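## Task

Close and latch the lid of the tip box labelled C15, leave the other two lids completely open, and keep every box lying flat between the locators of its holder plate. The result must hold up without the robot touching anything; release the lid and pull the gripper away at the end.

## Robot and tools

Setup: two simulated arms, left_arm and right_arm, each ending in a parallel gripper. Three holder plates, H1, H2 and H3 (ordered from the robot's left to its right), each carry a loose tip box between locators. A box's ID is printed on a white sticker on its front wall. A lid latches only once its front edge is pushed fully down. The arm not in use may be parked out of the way.

Frame: one world frame for everything reported. Origin on the table surface midway between the arms, +x pointing out over the table, +z up, left_arm on the +y side. The arm names do not correspond to the left or right of any camera image. Printed hand positions can be somewhat wrong, especially when an arm reaches far.

Gripper: fingers extend along the gripper's +z axis and close along its y axis. The reported position is the point between the pads when closed, roughly 2 cm short of the fingertips; closing pushes the tips about 10 mm further out along +z.

The command row (used by both execute_actions and move): a single flat list of 14 numbers, each in [-1, 1]. Numbers 1 to 7 are left_arm: dx, dy, dz, rx, ry, rz, opening; numbers 8 to 14 are right_arm in the same order. Always give all 14, even if one arm should stay put. dx..rz are offsets, not poses: they are expressed in that gripper's own axes and measured from the gripper's pose in the most recent result showing it (if no such result exists yet in the scene, or for a second or later call inside one reply, from where the hand is when the action begins). Scale: 1.0 equals 0.6 m for translation and 180 degrees for rotation; rx, ry, rz form one rotation vector. Opening is absolute, not an offset: +1 is fully open (0.084 m), -1 fully closed. Zero offsets are not a pause; they steer the hand back to the reference pose. To keep an arm still, send the offset back to its wanted pose in the first call of a reply and zeros afterwards, with its proper opening.

execute_actions: argument actions is a list holding at most one item. An empty list just returns the state. An item with rows (1 to 15 rows) and steps (1 to 15, default 15) runs that many control steps of 1/30 s, one row per step, repeating the last row if rows run out; every row is measured from the same reference pose, not from the prior row. An item with only steps (up to 300) is a wait counted from the last result, so thinking time eats into it. Optional pictures (boolean) controls whether images are returned.

move: target is one 14-number row as above; speed is the top path speed in m/s, 0.002 to 0.5 (default 0.25), with turning capped at twice that in rad/s. Each hand travels a straight line to its target, both finishing together, taking 0.5 to 10 s (cut short at 10 s). Rotations take the shorter way. No collision avoidance for objects or the other arm. Hands lag, drift off the line and may exceed speed, mainly near full arm extension. The opening is applied at the start. Faster contact hits harder, and aiming further beyond the contact point pushes harder. The result adds a move: line giving how it ended (done, off_target, moving, held, fault) and any limits (paced means the sent pose was clipped; held means a check blocked steps, after which the arm may jump faster), plus each hand's remaining distance.

wait: seconds from 0 to 10; nothing new is sent.

zoom_image: camera (cam_high, cam_low, cam_left_wrist, cam_right_wrist) and region [x0, y0, x1, y1] in pixels of that camera's latest 672x504 image, top-left origin, no bigger than 504 by 504. Calibration lines (intrinsics K, distortion, world-to-camera transform) are supplied and may be slightly off.

finished_scene: scene is the number of the current scene; it is final and reports success. Replying with no tool call ends everything.

Motion limits: each step the commanded pose is clipped to at most 70 mm and 16 degrees away from the measured pose; position is favoured over orientation. After an action, a hand only continues to its last clipped pose, so far goals need several actions; check the reported pose. A result with nothing pending shows a Hand target line per arm.

Results: the state line gives each gripper's position (m), orientation quaternion (wxyz) and velocities. grip_measured is the actual finger opening on the command scale; to hold something, command an opening clearly below it (about 24 N per pad maximum). A pose unreachable line means the clearance check altered or blocked that arm's command; HELD flags affected steps. Joint torques are listed but are noisy and offset.

Pressing: against a rigid object the push keeps growing toward a limit while the hand is short of its target, and zero offsets do not relieve it; only backing the hand away does. Against something that yields, the hand keeps going.

The scene runs on while replies are written. Held parts may occasionally be yanked briefly.

Avoid: knocking anything off the table, arms striking or pressing each other, slamming the lid, shoving boxes out of their locators, very hard pushes. Contact torque reaching a joint's load limit (waist and shoulder 56.4, elbow 47, forearm roll 25.3, wrist pitch and roll 17.8 N m) triggers a torque fault: the arm backs off, freezes 10 s and drops the rest of the call. Holding loads heats motors; a warning appears at 65 °C and the arm is braked at 80 °C. Finish by opening the gripper and retracting so the lid stays latched unaided.

Each tool is called after "Emit:" as name(argument=value, ...) on one line, values as JSON.

## Session

Emit:
execute_actions(actions=[])

Scene clock: 0.00 s of 7200.00 s.
left_arm: end_effector_position=(+0.0973, +0.6516, +0.3878) grip_measured=+1.00 end_effector_quat_wxyz=(-0.001, -0.011, +0.910, -0.414) end_effector_velocity=(-0.000, -0.000, +0.000) end_effector_angular_velocity=(-0.001, +0.000, -0.000) | right_arm: end_effector_position=(+0.1044, -0.7369, +0.3801) grip_measured=+1.00 end_effector_quat_wxyz=(-0.028, -0.480, +0.876, -0.039) end_effector_velocity=(+0.000, -0.001, +0.000) end_effector_angular_velocity=(-0.001, -0.001, -0.001)
Joint positions: left_arm=[ 1.311 -0.171 -0.944 -0.241 -1.6   -1.808  0.084] | right_arm=[-1.315  0.159 -0.791 -0.066 -0.87   1.033  0.084]
Joint velocities: left_arm=[ 0.     0.    -0.     0.    -0.001  0.    -0.   ] | right_arm=[-0.    -0.    -0.001  0.001  0.001  0.     0.   ]
Joint torques (N m, as the arm reports them, + toward a larger angle): no reading
Hand target (left_arm): +0.097, +0.652, +0.388; -0.001, -0.011, +0.910, -0.414
Hand target (right_arm): +0.104, -0.737, +0.380; -0.028, -0.480, +0.876, -0.039

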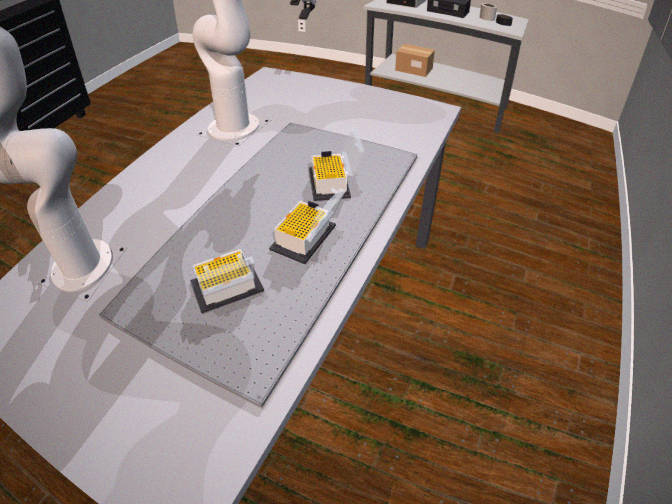

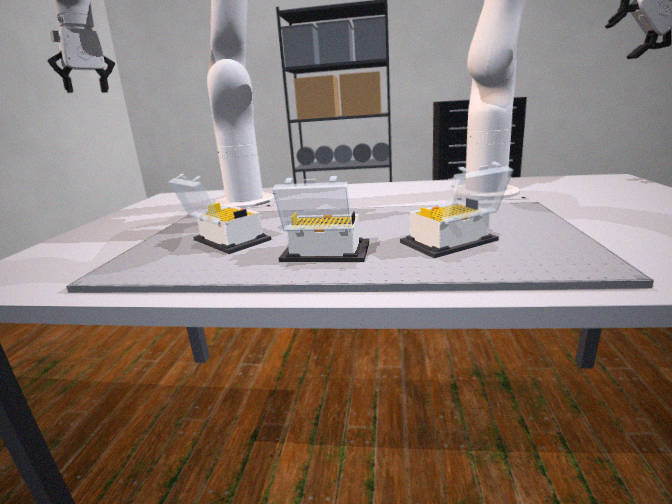

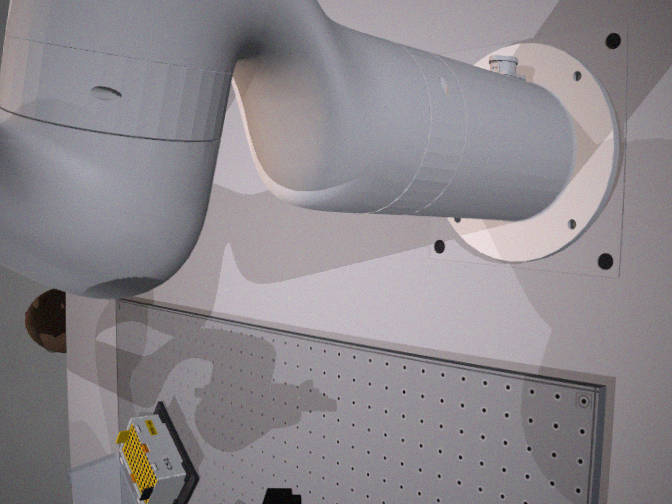

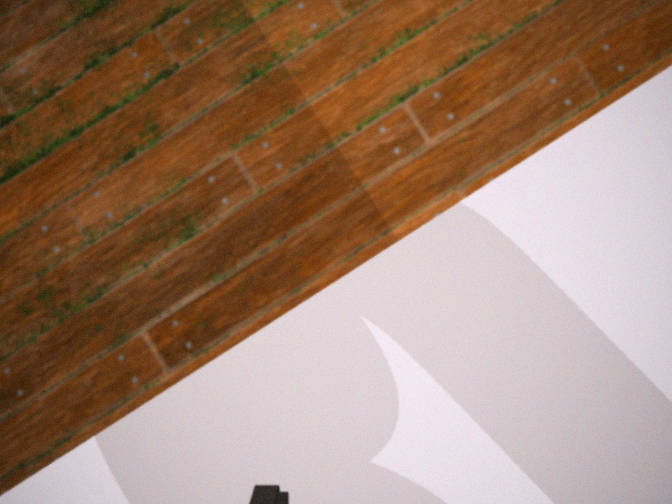

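Emit:
zoom_image(camera="cam_left_wrist", region=[60,394,220,504])

Emit:
zoom_image(camera="cam_high", region=[170,120,410,320])

Emit:
zoom_image(camera="cam_low", region=[160,150,520,280])

Region (60, 394, 220, 504) of cam_left_wrist's 672x504 image, scaled by 3.150, with more detail than that image has; it fills the top 346 rows of this view, and the rest is white.

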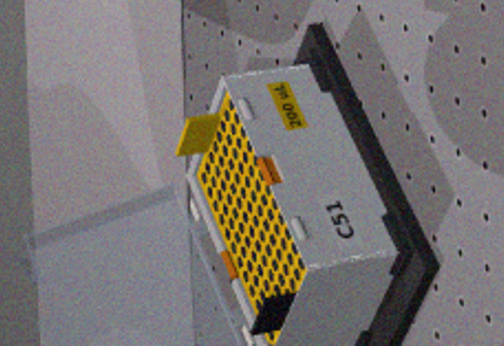

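Region (170, 120, 410, 320) of cam_high's 672x504 image, scaled by 2.100, with more detail than that image has.

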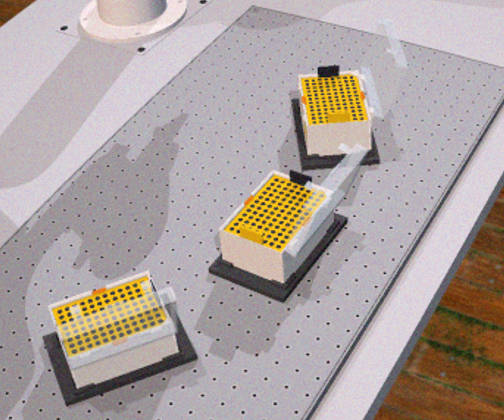

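Region (160, 150, 520, 280) of cam_low's 672x504 image, scaled by 1.400, with more detail than that image has; it fills the top 182 rows of this view, and the rest is white.

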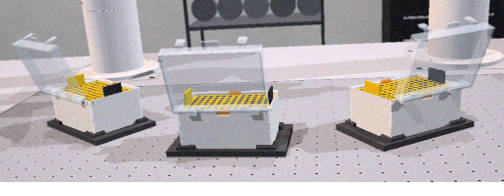

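Emit:
move(target=[-0.333,-0.513,0.768,-0.266,-0.157,0.071,-1,0,0,0,0,0,0,1], speed=0.3)

Scene clock: 32.93 s of 7200.00 s.
left_arm: end_effector_position=(+0.3030, +0.1057, +0.3145) grip_measured=-1.00 end_effector_quat_wxyz=(+0.253, -0.010, +0.967, +0.001) end_effector_velocity=(-0.001, +0.001, -0.001) end_effector_angular_velocity=(+0.006, -0.011, +0.007) | right_arm: end_effector_position=(+0.1044, -0.7369, +0.3801) grip_measured=+1.00 end_effector_quat_wxyz=(-0.028, -0.480, +0.876, -0.039) end_effector_velocity=(-0.000, -0.000, +0.001) end_effector_angular_velocity=(-0.002, +0.002, +0.001)
Joint positions: left_arm=[-0.834  0.064 -0.646  0.848 -0.537 -4.752  0.   ] | right_arm=[-1.315  0.159 -0.791 -0.066 -0.87   1.033  0.084]
Joint velocities: left_arm=[-0.009 -0.001  0.004  0.027 -0.01  -0.037  0.   ] | right_arm=[-0.     0.    -0.001 -0.003 -0.     0.     0.   ]
Joint torques (N m, as the arm reports them, + toward a larger angle): left_arm=[  7.61  11.81 -24.9    0.38   0.11  -0.51] | right_arm=[  3.86  14.42 -28.08   0.14  -0.05   0.15]
Hand target (left_arm): +0.303, +0.106, +0.314; +0.253, -0.010, +0.967, +0.002
Hand target (right_arm): +0.104, -0.737, +0.380; -0.028, -0.480, +0.876, -0.039
Off the commanded pose (left_arm): 0.005 m, 0 deg.
Off the commanded pose (right_arm): 0.000 m, 0 deg.
After step 90, 26.03 s passed at rest.
move: off_target (left_arm); limits=paced
camera_calibration (this result's frames):
cam_left_wrist: T_world_to_cam=[[-0.014591, 0.999881, -0.00499305, -0.0684432], [0.853501, 0.015056, 0.520873, -0.360917], [0.520886, 0.00333848, -0.85362, 0.245621], [0, 0, 0, 1]] pos_world=[0.179104, 0.0730491, 0.397317]
cam_right_wrist: T_world_to_cam=[[-0.843112, 0.535549, -0.0484726, 0.533048], [0.537653, 0.84115, -0.0582742, 0.651779], [0.00956409, -0.0751931, -0.997123, 0.453969], [0, 0, 0, 1]] pos_world=[0.0946472, -0.799582, 0.516483]

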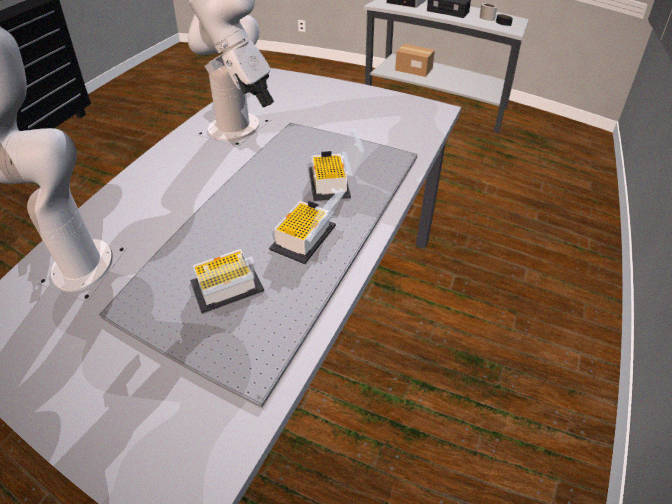

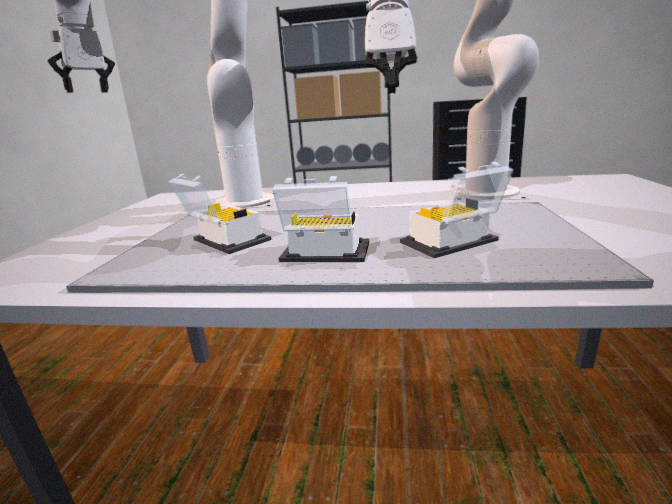

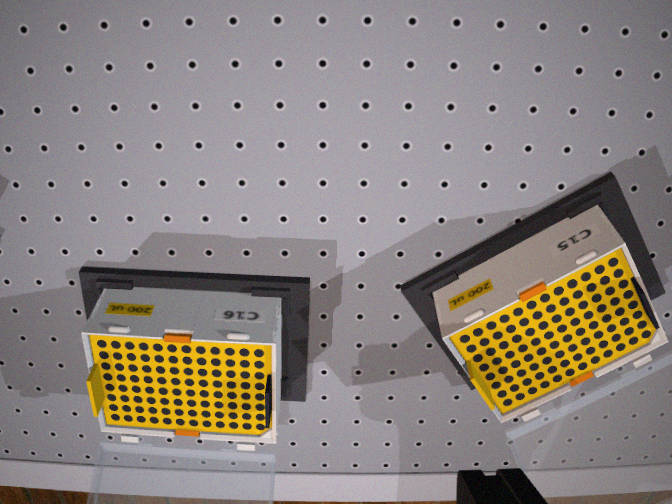

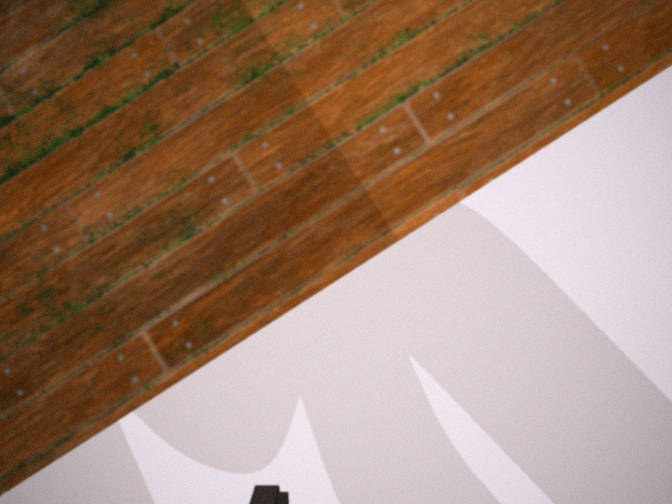

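Emit:
move(target=[-0.228,0.245,0.288,0.078,0.15,0.299,1,0,0,0,0,0,0,1])

Emit:
zoom_image(camera="cam_low", region=[380,70,580,270])

Emit:
zoom_image(camera="cam_high", region=[280,60,430,210])

Scene clock: 58.17 s of 7200.00 s.
left_arm: end_effector_position=(+0.5049, +0.2555, +0.2321) grip_measured=+1.00 end_effector_quat_wxyz=(+0.002, +0.452, +0.892, +0.001) end_effector_velocity=(+0.002, +0.001, -0.001) end_effector_angular_velocity=(-0.004, +0.009, -0.005) | right_arm: end_effector_position=(+0.1044, -0.7369, +0.3801) grip_measured=+1.00 end_effector_quat_wxyz=(-0.028, -0.480, +0.876, -0.039) end_effector_velocity=(-0.000, -0.000, +0.000) end_effector_angular_velocity=(-0.001, +0.001, -0.000)
Joint positions: left_arm=[-0.183 -0.483 -1.174  0.001 -0.687 -2.439  0.084] | right_arm=[-1.315  0.159 -0.791 -0.066 -0.87   1.033  0.084]
Joint velocities: left_arm=[ 0.004 -0.009 -0.011 -0.009 -0.01   0.017 -0.   ] | right_arm=[-0.001  0.    -0.001 -0.001 -0.     0.    -0.   ]
Joint torques (N m, as the arm reports them, + toward a larger angle): left_arm=[  7.16  24.34 -25.08   0.5    0.02  -0.32] | right_arm=[  5.54  15.79 -26.85   0.66   0.01   0.01]
Hand target (left_arm): +0.505, +0.256, +0.232; +0.001, +0.452, +0.892, +0.000
Hand target (right_arm): +0.104, -0.737, +0.380; -0.028, -0.480, +0.876, -0.039
Off the commanded pose (left_arm): 0.002 m, 0 deg.
Off the commanded pose (right_arm): 0.000 m, 0 deg.
After step 90, 19.53 s passed at rest.
move: done
camera_calibration (this result's frames):
cam_left_wrist: T_world_to_cam=[[0.808654, 0.58828, -0.00236949, -0.526776], [0.587904, -0.807978, 0.0392515, -0.0364469], [0.0211764, -0.0331339, -0.999227, 0.365009], [0, 0, 0, 1]] pos_world=[0.439677, 0.292538, 0.364909]
cam_right_wrist: T_world_to_cam=[[-0.843112, 0.535549, -0.0484727, 0.533049], [0.537653, 0.84115, -0.0582742, 0.651778], [0.00956418, -0.0751932, -0.997123, 0.453969], [0, 0, 0, 1]] pos_world=[0.0946472, -0.799582, 0.516483]

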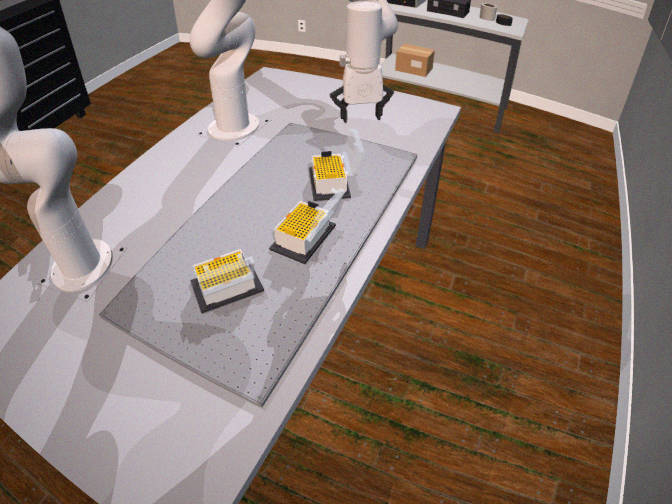

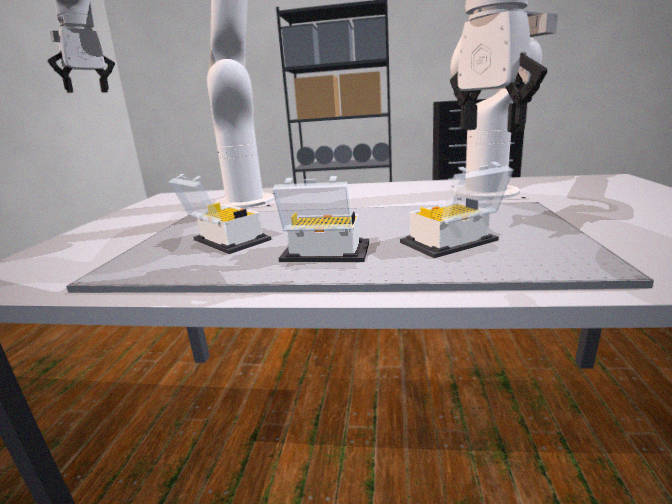

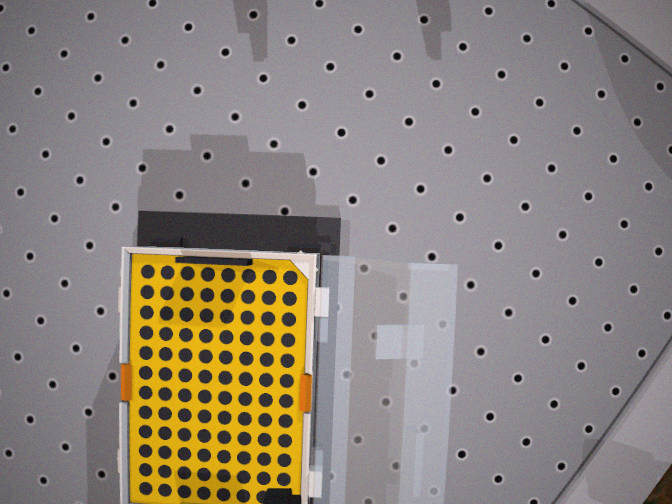

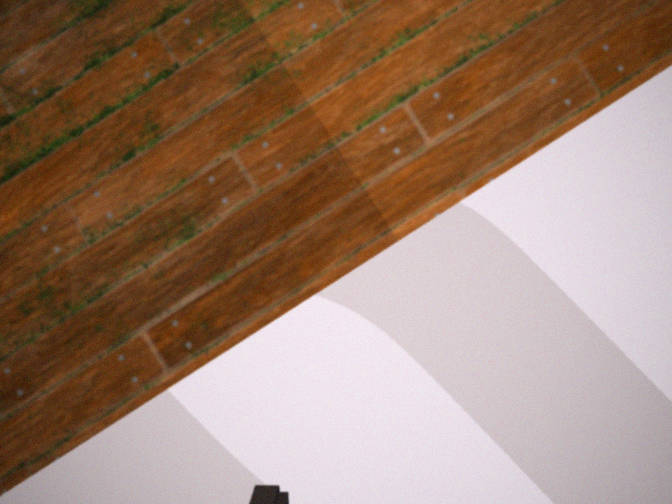

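Region (380, 70, 580, 270) of cam_low's 672x504 image, scaled by 2.520, with more detail than that image has.

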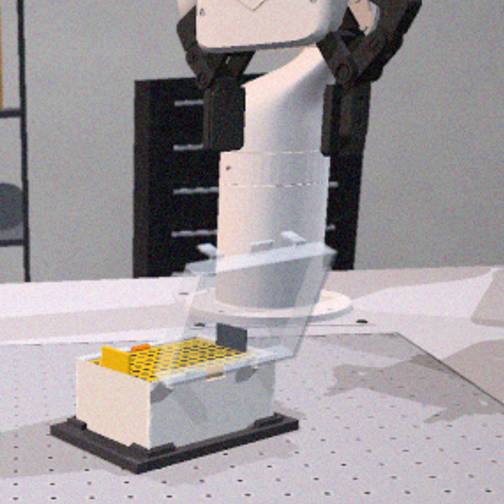

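Region (280, 60, 430, 210) of cam_high's 672x504 image, scaled by 3.360, with more detail than that image has.

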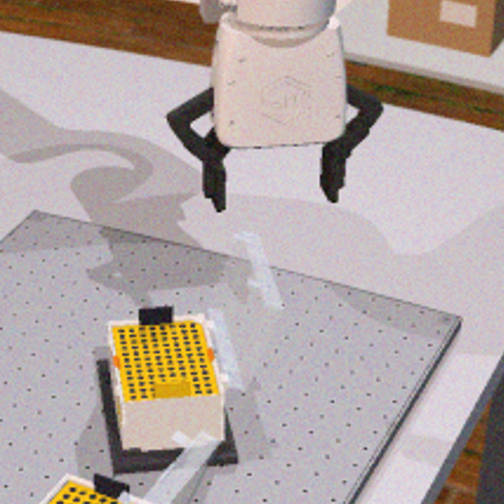

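Emit:
move(target=[0,-0.003,0.147,0,0,0,0,0,0,0,0,0,0,1], speed=0.1)

Emit:
zoom_image(camera="cam_low", region=[380,70,580,270])

Scene clock: 68.07 s of 7200.00 s.
left_arm: end_effector_position=(+0.5038, +0.2547, +0.1443) grip_measured=-0.01 end_effector_quat_wxyz=(+0.002, +0.452, +0.892, +0.001) end_effector_velocity=(-0.000, +0.000, -0.002) end_effector_angular_velocity=(+0.001, +0.001, -0.000) | right_arm: end_effector_position=(+0.1044, -0.7369, +0.3801) grip_measured=+1.00 end_effector_quat_wxyz=(-0.028, -0.480, +0.876, -0.039) end_effector_velocity=(+0.000, -0.000, +0.001) end_effector_angular_velocity=(-0.001, -0.001, +0.001)
Joint positions: left_arm=[-0.185 -0.613 -1.136  0.003 -0.519 -2.442  0.044] | right_arm=[-1.315  0.159 -0.791 -0.066 -0.87   1.033  0.084]
Joint velocities: left_arm=[-0.    -0.004 -0.     0.001  0.003 -0.    -0.   ] | right_arm=[ 0.001  0.    -0.001 -0.    -0.    -0.001 -0.   ]
Joint torques (N m, as the arm reports them, + toward a larger angle): left_arm=[  7.19  30.34 -22.1   -0.11  -0.22  -0.58] | right_arm=[  6.56  16.04 -27.18  -0.01   0.02  -0.01]
Hand target (left_arm): +0.504, +0.255, +0.144; +0.002, +0.452, +0.892, +0.001
Hand target (right_arm): +0.104, -0.737, +0.380; -0.028, -0.480, +0.876, -0.039
Off the commanded pose (left_arm): 0.001 m, 0 deg.
Off the commanded pose (right_arm): 0.000 m, 0 deg.
After step 90, 5.57 s passed at rest.
move: done
camera_calibration (this result's frames):
cam_left_wrist: T_world_to_cam=[[0.80846, 0.588549, -0.00182588, -0.525674], [0.588156, -0.807799, 0.0391616, -0.0330766], [0.0215736, -0.0327345, -0.999231, 0.277011], [0, 0, 0, 1]] pos_world=[0.438464, 0.291733, 0.277133]
cam_right_wrist: T_world_to_cam=[[-0.843112, 0.535549, -0.0484727, 0.533049], [0.537653, 0.84115, -0.0582742, 0.651778], [0.00956419, -0.0751932, -0.997123, 0.453969], [0, 0, 0, 1]] pos_world=[0.0946472, -0.799582, 0.516483]

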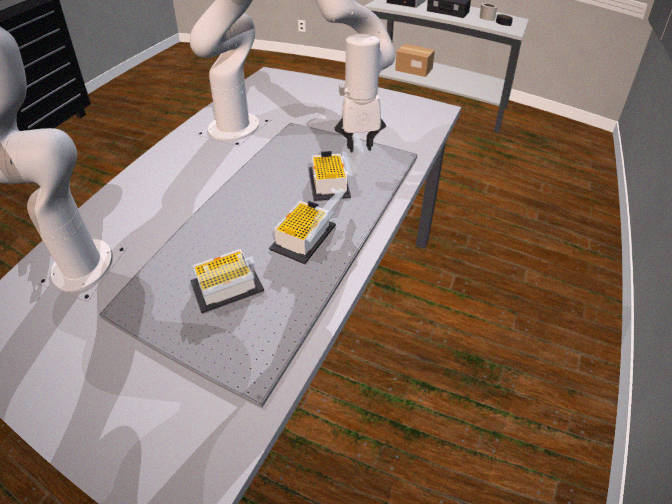

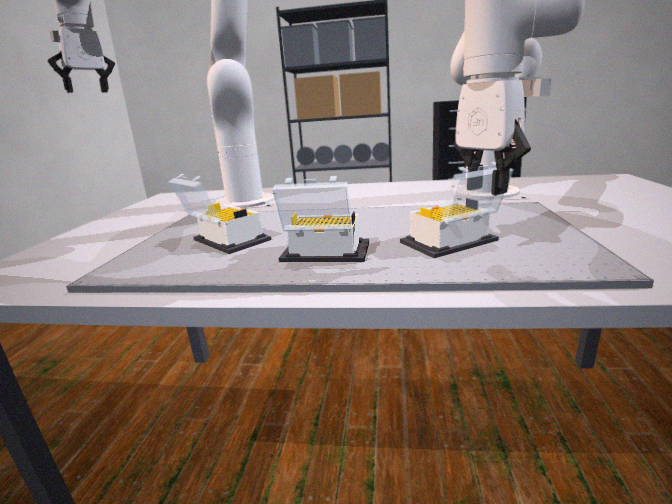

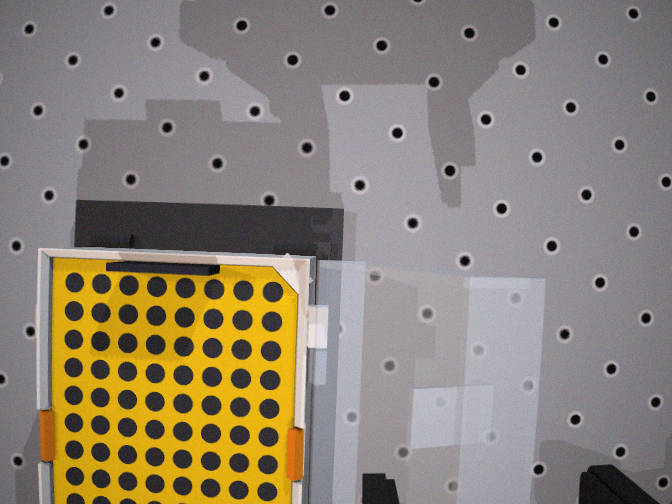

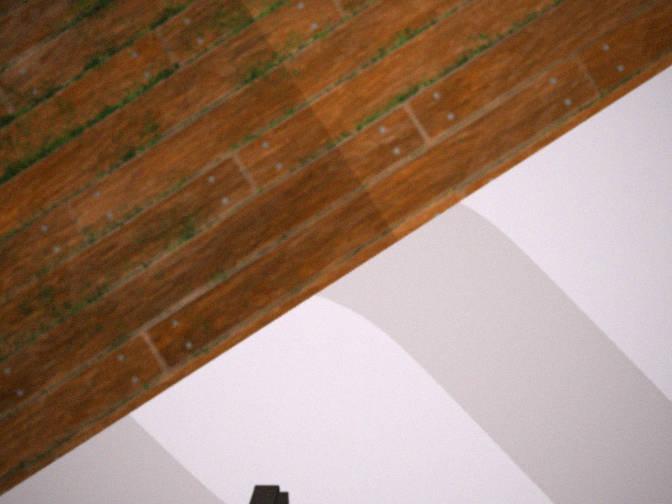

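Region (380, 70, 580, 270) of cam_low's 672x504 image, scaled by 2.520, with more detail than that image has.

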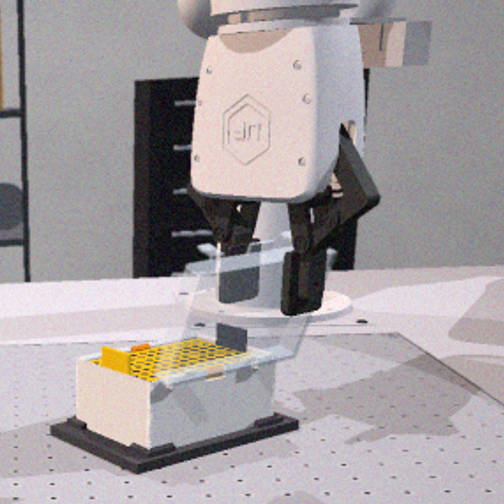

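Emit:
move(target=[0,-0.087,-0.022,0,0,0.01,0,0,0,0,0,0,0,1], speed=0.04)

Emit:
move(target=[0,-0.067,0.03,-0.11,0,0,0,0,0,0,0,0,0,1], speed=0.06)

Emit:
zoom_image(camera="cam_low", region=[380,110,540,270])

Scene clock: 76.57 s of 7200.00 s.
left_arm: end_effector_position=(+0.4616, +0.2243, +0.1573) grip_measured=-0.01 end_effector_quat_wxyz=(+0.002, +0.466, +0.885, +0.001) end_effector_velocity=(-0.002, -0.001, +0.000) end_effector_angular_velocity=(+0.000, +0.001, -0.000) | right_arm: end_effector_position=(+0.1044, -0.7369, +0.3801) grip_measured=+1.00 end_effector_quat_wxyz=(-0.028, -0.480, +0.876, -0.039) end_effector_velocity=(+0.001, +0.000, +0.000) end_effector_angular_velocity=(-0.001, +0.000, +0.003)
Joint positions: left_arm=[-0.259 -0.528 -1.036  0.003 -0.505 -2.485  0.044] | right_arm=[-1.315  0.159 -0.791 -0.066 -0.87   1.033  0.084]
Joint velocities: left_arm=[-0.003  0.003  0.003 -0.    -0.    -0.002  0.   ] | right_arm=[ 0.002  0.    -0.    -0.001  0.     0.    -0.   ]
Joint torques (N m, as the arm reports them, + toward a larger angle): left_arm=[  7.75  24.23 -19.94  -0.57  -0.08  -0.23] | right_arm=[  5.32  15.07 -27.19   0.07   0.14   0.02]
Hand target (left_arm): +0.461, +0.224, +0.157; +0.002, +0.466, +0.885, +0.001
Hand target (right_arm): +0.104, -0.737, +0.380; -0.028, -0.480, +0.876, -0.039
Off the commanded pose (left_arm): 0.000 m, 0 deg.
Off the commanded pose (right_arm): 0.000 m, 0 deg.
After step 90, 3.80 s passed at rest.
move: done
camera_calibration (this result's frames):
cam_left_wrist: T_world_to_cam=[[0.826458, 0.562995, -0.00187198, -0.476166], [0.56263, -0.825792, 0.0389391, -0.0175109], [0.0203766, -0.0332347, -0.99924, 0.290483], [0, 0, 0, 1]] pos_world=[0.397465, 0.263273, 0.290053]
cam_right_wrist: T_world_to_cam=[[-0.843112, 0.535549, -0.0484728, 0.533049], [0.537653, 0.84115, -0.0582742, 0.651778], [0.00956425, -0.0751932, -0.997123, 0.453969], [0, 0, 0, 1]] pos_world=[0.0946472, -0.799582, 0.516483]

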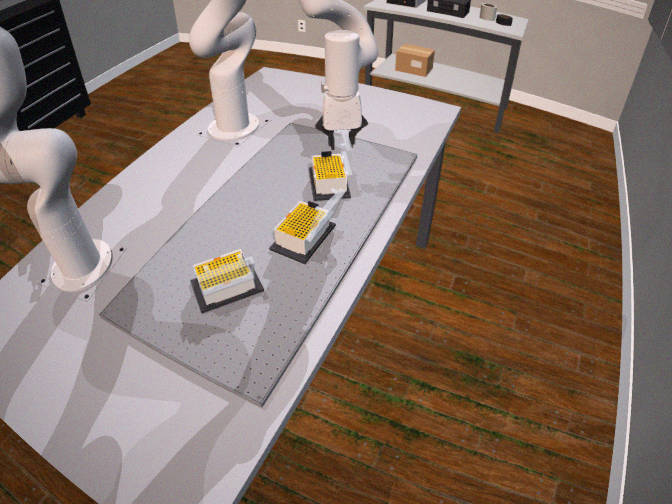

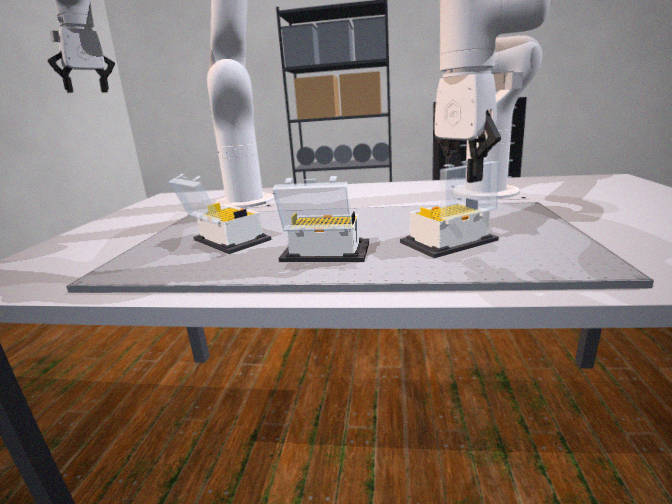

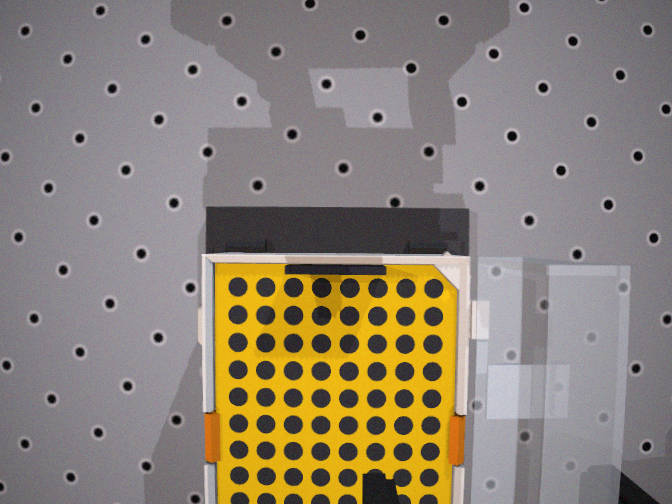

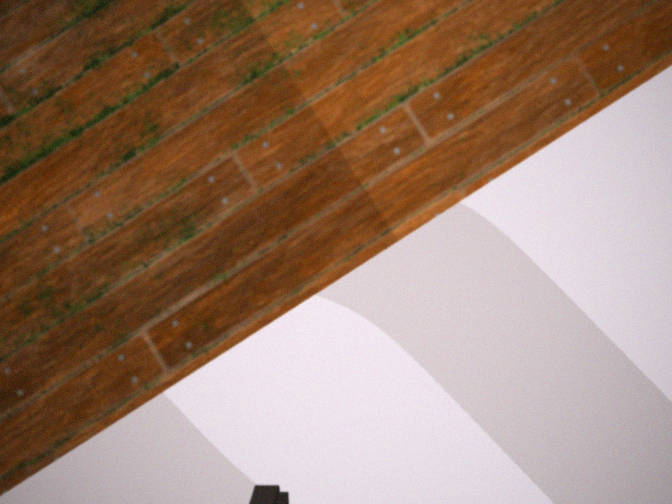

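Scene clock: 79.83 s of 7200.00 s.
left_arm: end_effector_position=(+0.4278, +0.2019, +0.1390) grip_measured=-0.01 end_effector_quat_wxyz=(+0.081, +0.459, +0.872, +0.151) end_effector_velocity=(-0.001, +0.000, -0.001) end_effector_angular_velocity=(+0.007, -0.017, +0.002) | right_arm: end_effector_position=(+0.1044, -0.7369, +0.3801) grip_measured=+1.00 end_effector_quat_wxyz=(-0.028, -0.480, +0.876, -0.039) end_effector_velocity=(+0.000, +0.000, -0.001) end_effector_angular_velocity=(+0.001, +0.002, +0.002)
Joint positions: left_arm=[-0.466 -0.467 -0.837  0.987 -0.372 -3.618  0.044] | right_arm=[-1.315  0.159 -0.791 -0.066 -0.87   1.033  0.084]
Joint velocities: left_arm=[-0.007  0.002  0.009  0.06  -0.003 -0.069  0.   ] | right_arm=[ 0.001 -0.001  0.    -0.002 -0.     0.     0.   ]
Joint torques (N m, as the arm reports them, + toward a larger angle): left_arm=[ 12.02  22.45 -20.89   0.38  -0.3   -0.53] | right_arm=[  4.24  15.91 -26.96   0.68   0.1    0.23]
Hand target (left_arm): +0.428, +0.202, +0.139; +0.081, +0.459, +0.872, +0.152
Hand target (right_arm): +0.104, -0.737, +0.380; -0.028, -0.480, +0.876, -0.039
Off the commanded pose (left_arm): 0.001 m, 0 deg.
Off the commanded pose (right_arm): 0.000 m, 0 deg.
move: done
camera_calibration (this result's frames):
cam_left_wrist: T_world_to_cam=[[0.779495, 0.530615, 0.33292, -0.455632], [0.551947, -0.833122, 0.035528, -0.0097207], [0.296215, 0.15606, -0.942286, 0.108012], [0, 0, 0, 1]] pos_world=[0.328533, 0.21681, 0.253812]
cam_right_wrist: T_world_to_cam=[[-0.843112, 0.535549, -0.0484731, 0.533049], [0.537653, 0.84115, -0.0582743, 0.651779], [0.0095644, -0.0751935, -0.997123, 0.453969], [0, 0, 0, 1]] pos_world=[0.0946473, -0.799582, 0.516483]

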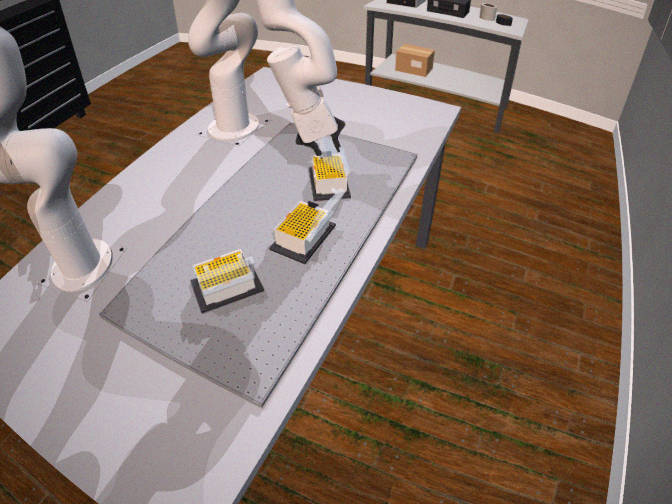

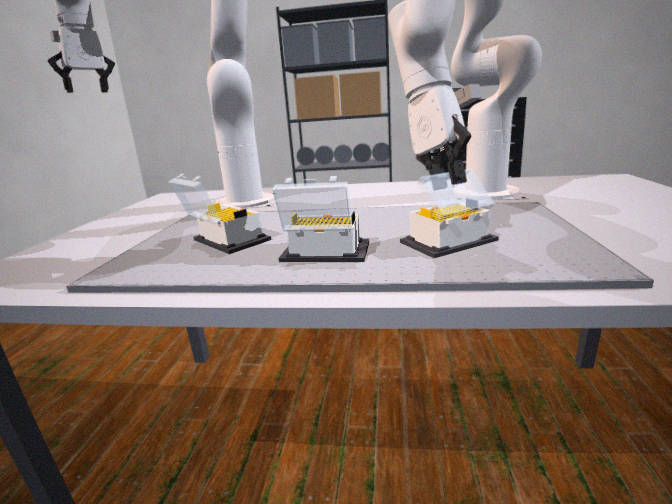

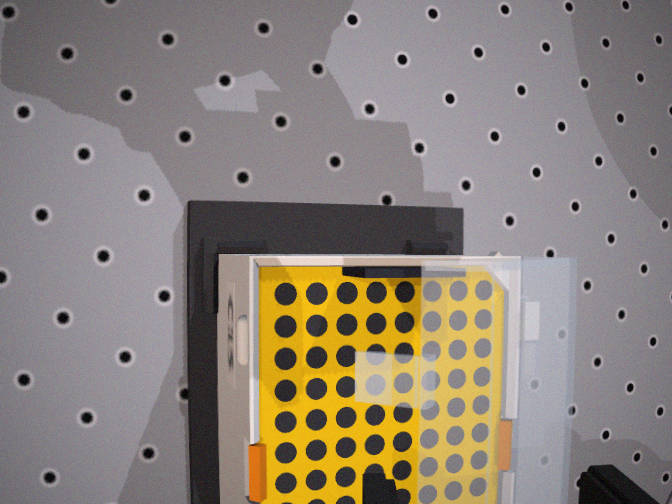

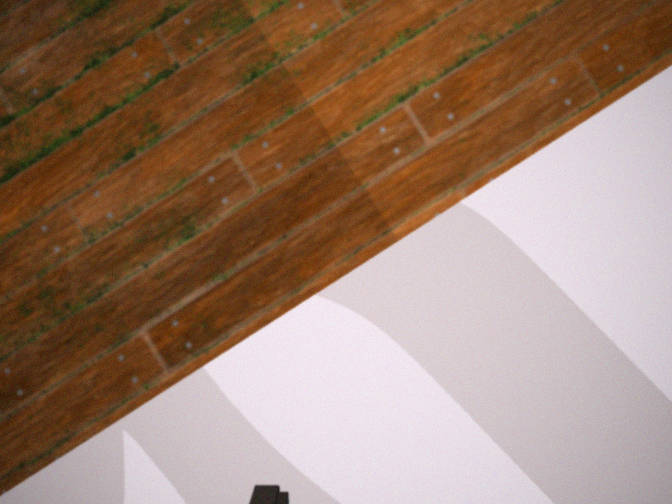

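Region (380, 110, 540, 270) of cam_low's 672x504 image, scaled by 3.150, with more detail than that image has.

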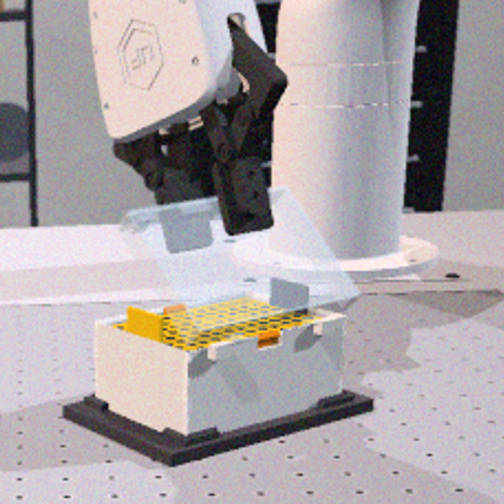

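Emit:
move(target=[0,-0.05,0.035,-0.083,0,0,0,0,0,0,0,0,0,1], speed=0.05)

Emit:
zoom_image(camera="cam_low", region=[380,110,540,270])

Scene clock: 89.27 s of 7200.00 s.
left_arm: end_effector_position=(+0.4101, +0.1908, +0.1090) grip_measured=-0.01 end_effector_quat_wxyz=(+0.139, +0.445, +0.845, +0.263) end_effector_velocity=(-0.000, -0.000, -0.001) end_effector_angular_velocity=(+0.006, -0.013, +0.000) | right_arm: end_effector_position=(+0.1044, -0.7369, +0.3801) grip_measured=+1.00 end_effector_quat_wxyz=(-0.028, -0.480, +0.876, -0.039) end_effector_velocity=(-0.000, -0.001, +0.001) end_effector_angular_velocity=(-0.001, -0.001, -0.003)
Joint positions: left_arm=[-0.623 -0.554 -0.764  1.554 -0.574 -4.338  0.044] | right_arm=[-1.315  0.159 -0.791 -0.066 -0.87   1.033  0.084]
Joint velocities: left_arm=[-0.006 -0.004  0.003  0.017 -0.013 -0.025  0.   ] | right_arm=[-0.002  0.    -0.001  0.001 -0.     0.     0.   ]
Joint torques (N m, as the arm reports them, + toward a larger angle): left_arm=[  7.58  23.16 -17.3    0.11  -1.22  -0.22] | right_arm=[  4.59  15.66 -26.77   0.68   0.01   0.16]
Hand target (left_arm): +0.410, +0.191, +0.109; +0.139, +0.445, +0.845, +0.263
Hand target (right_arm): +0.104, -0.737, +0.380; -0.028, -0.480, +0.876, -0.039
Off the commanded pose (left_arm): 0.001 m, 0 deg.
Off the commanded pose (right_arm): 0.000 m, 0 deg.
After step 90, 3.53 s passed at rest.
move: done
camera_calibration (this result's frames):
cam_left_wrist: T_world_to_cam=[[0.683312, 0.464376, 0.563418, -0.399003], [0.545391, -0.837681, 0.0289776, -0.003894], [0.485421, 0.287482, -0.825664, -0.0286432], [0, 0, 0, 1]] pos_world=[0.288671, 0.19026, 0.201268]
cam_right_wrist: T_world_to_cam=[[-0.843112, 0.535549, -0.048473, 0.533049], [0.537653, 0.84115, -0.0582744, 0.651779], [0.00956426, -0.0751935, -0.997123, 0.453969], [0, 0, 0, 1]] pos_world=[0.0946473, -0.799582, 0.516483]

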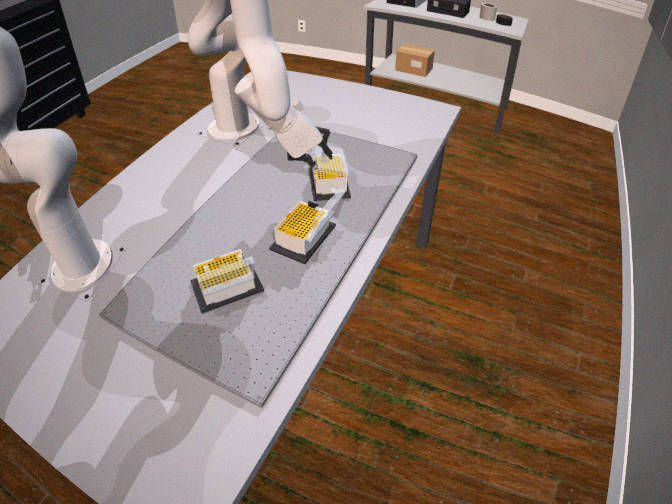

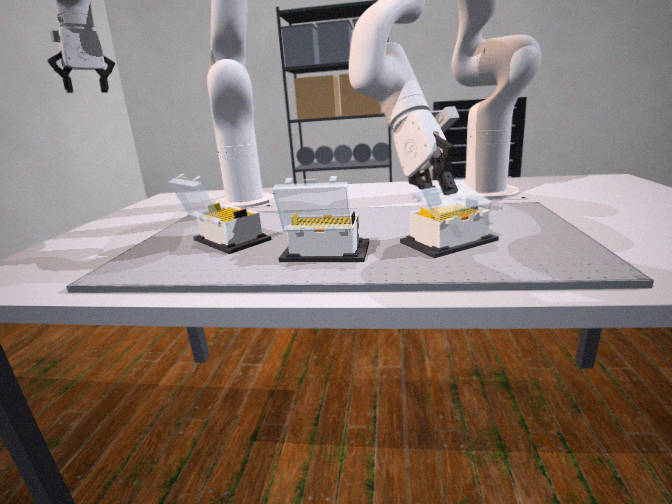

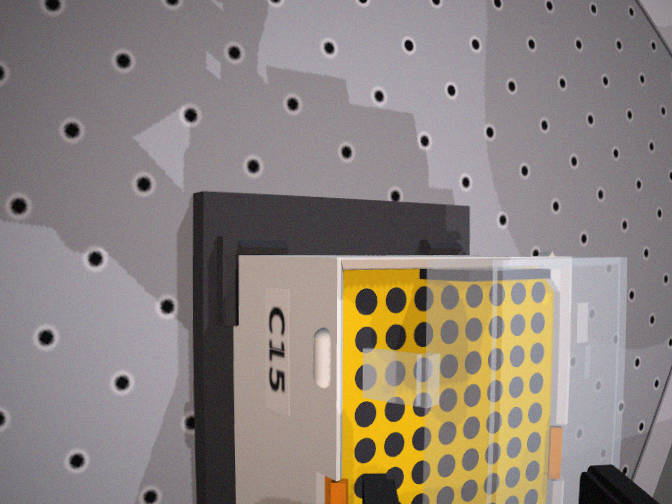

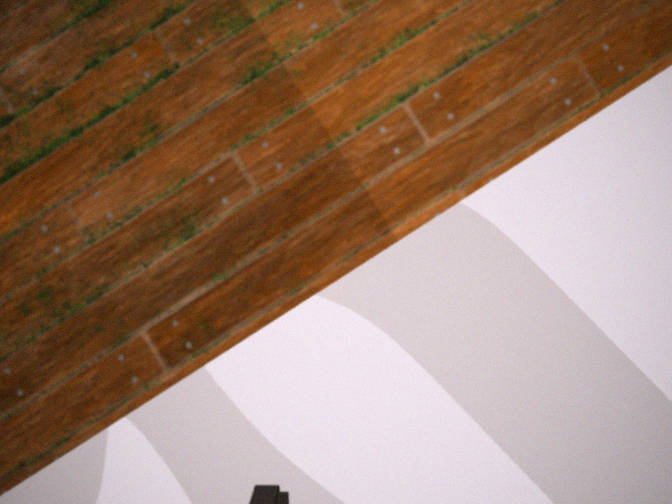

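Region (380, 110, 540, 270) of cam_low's 672x504 image, scaled by 3.150, with more detail than that image has.

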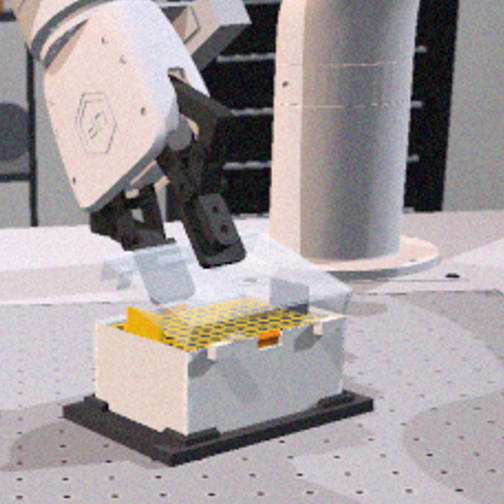

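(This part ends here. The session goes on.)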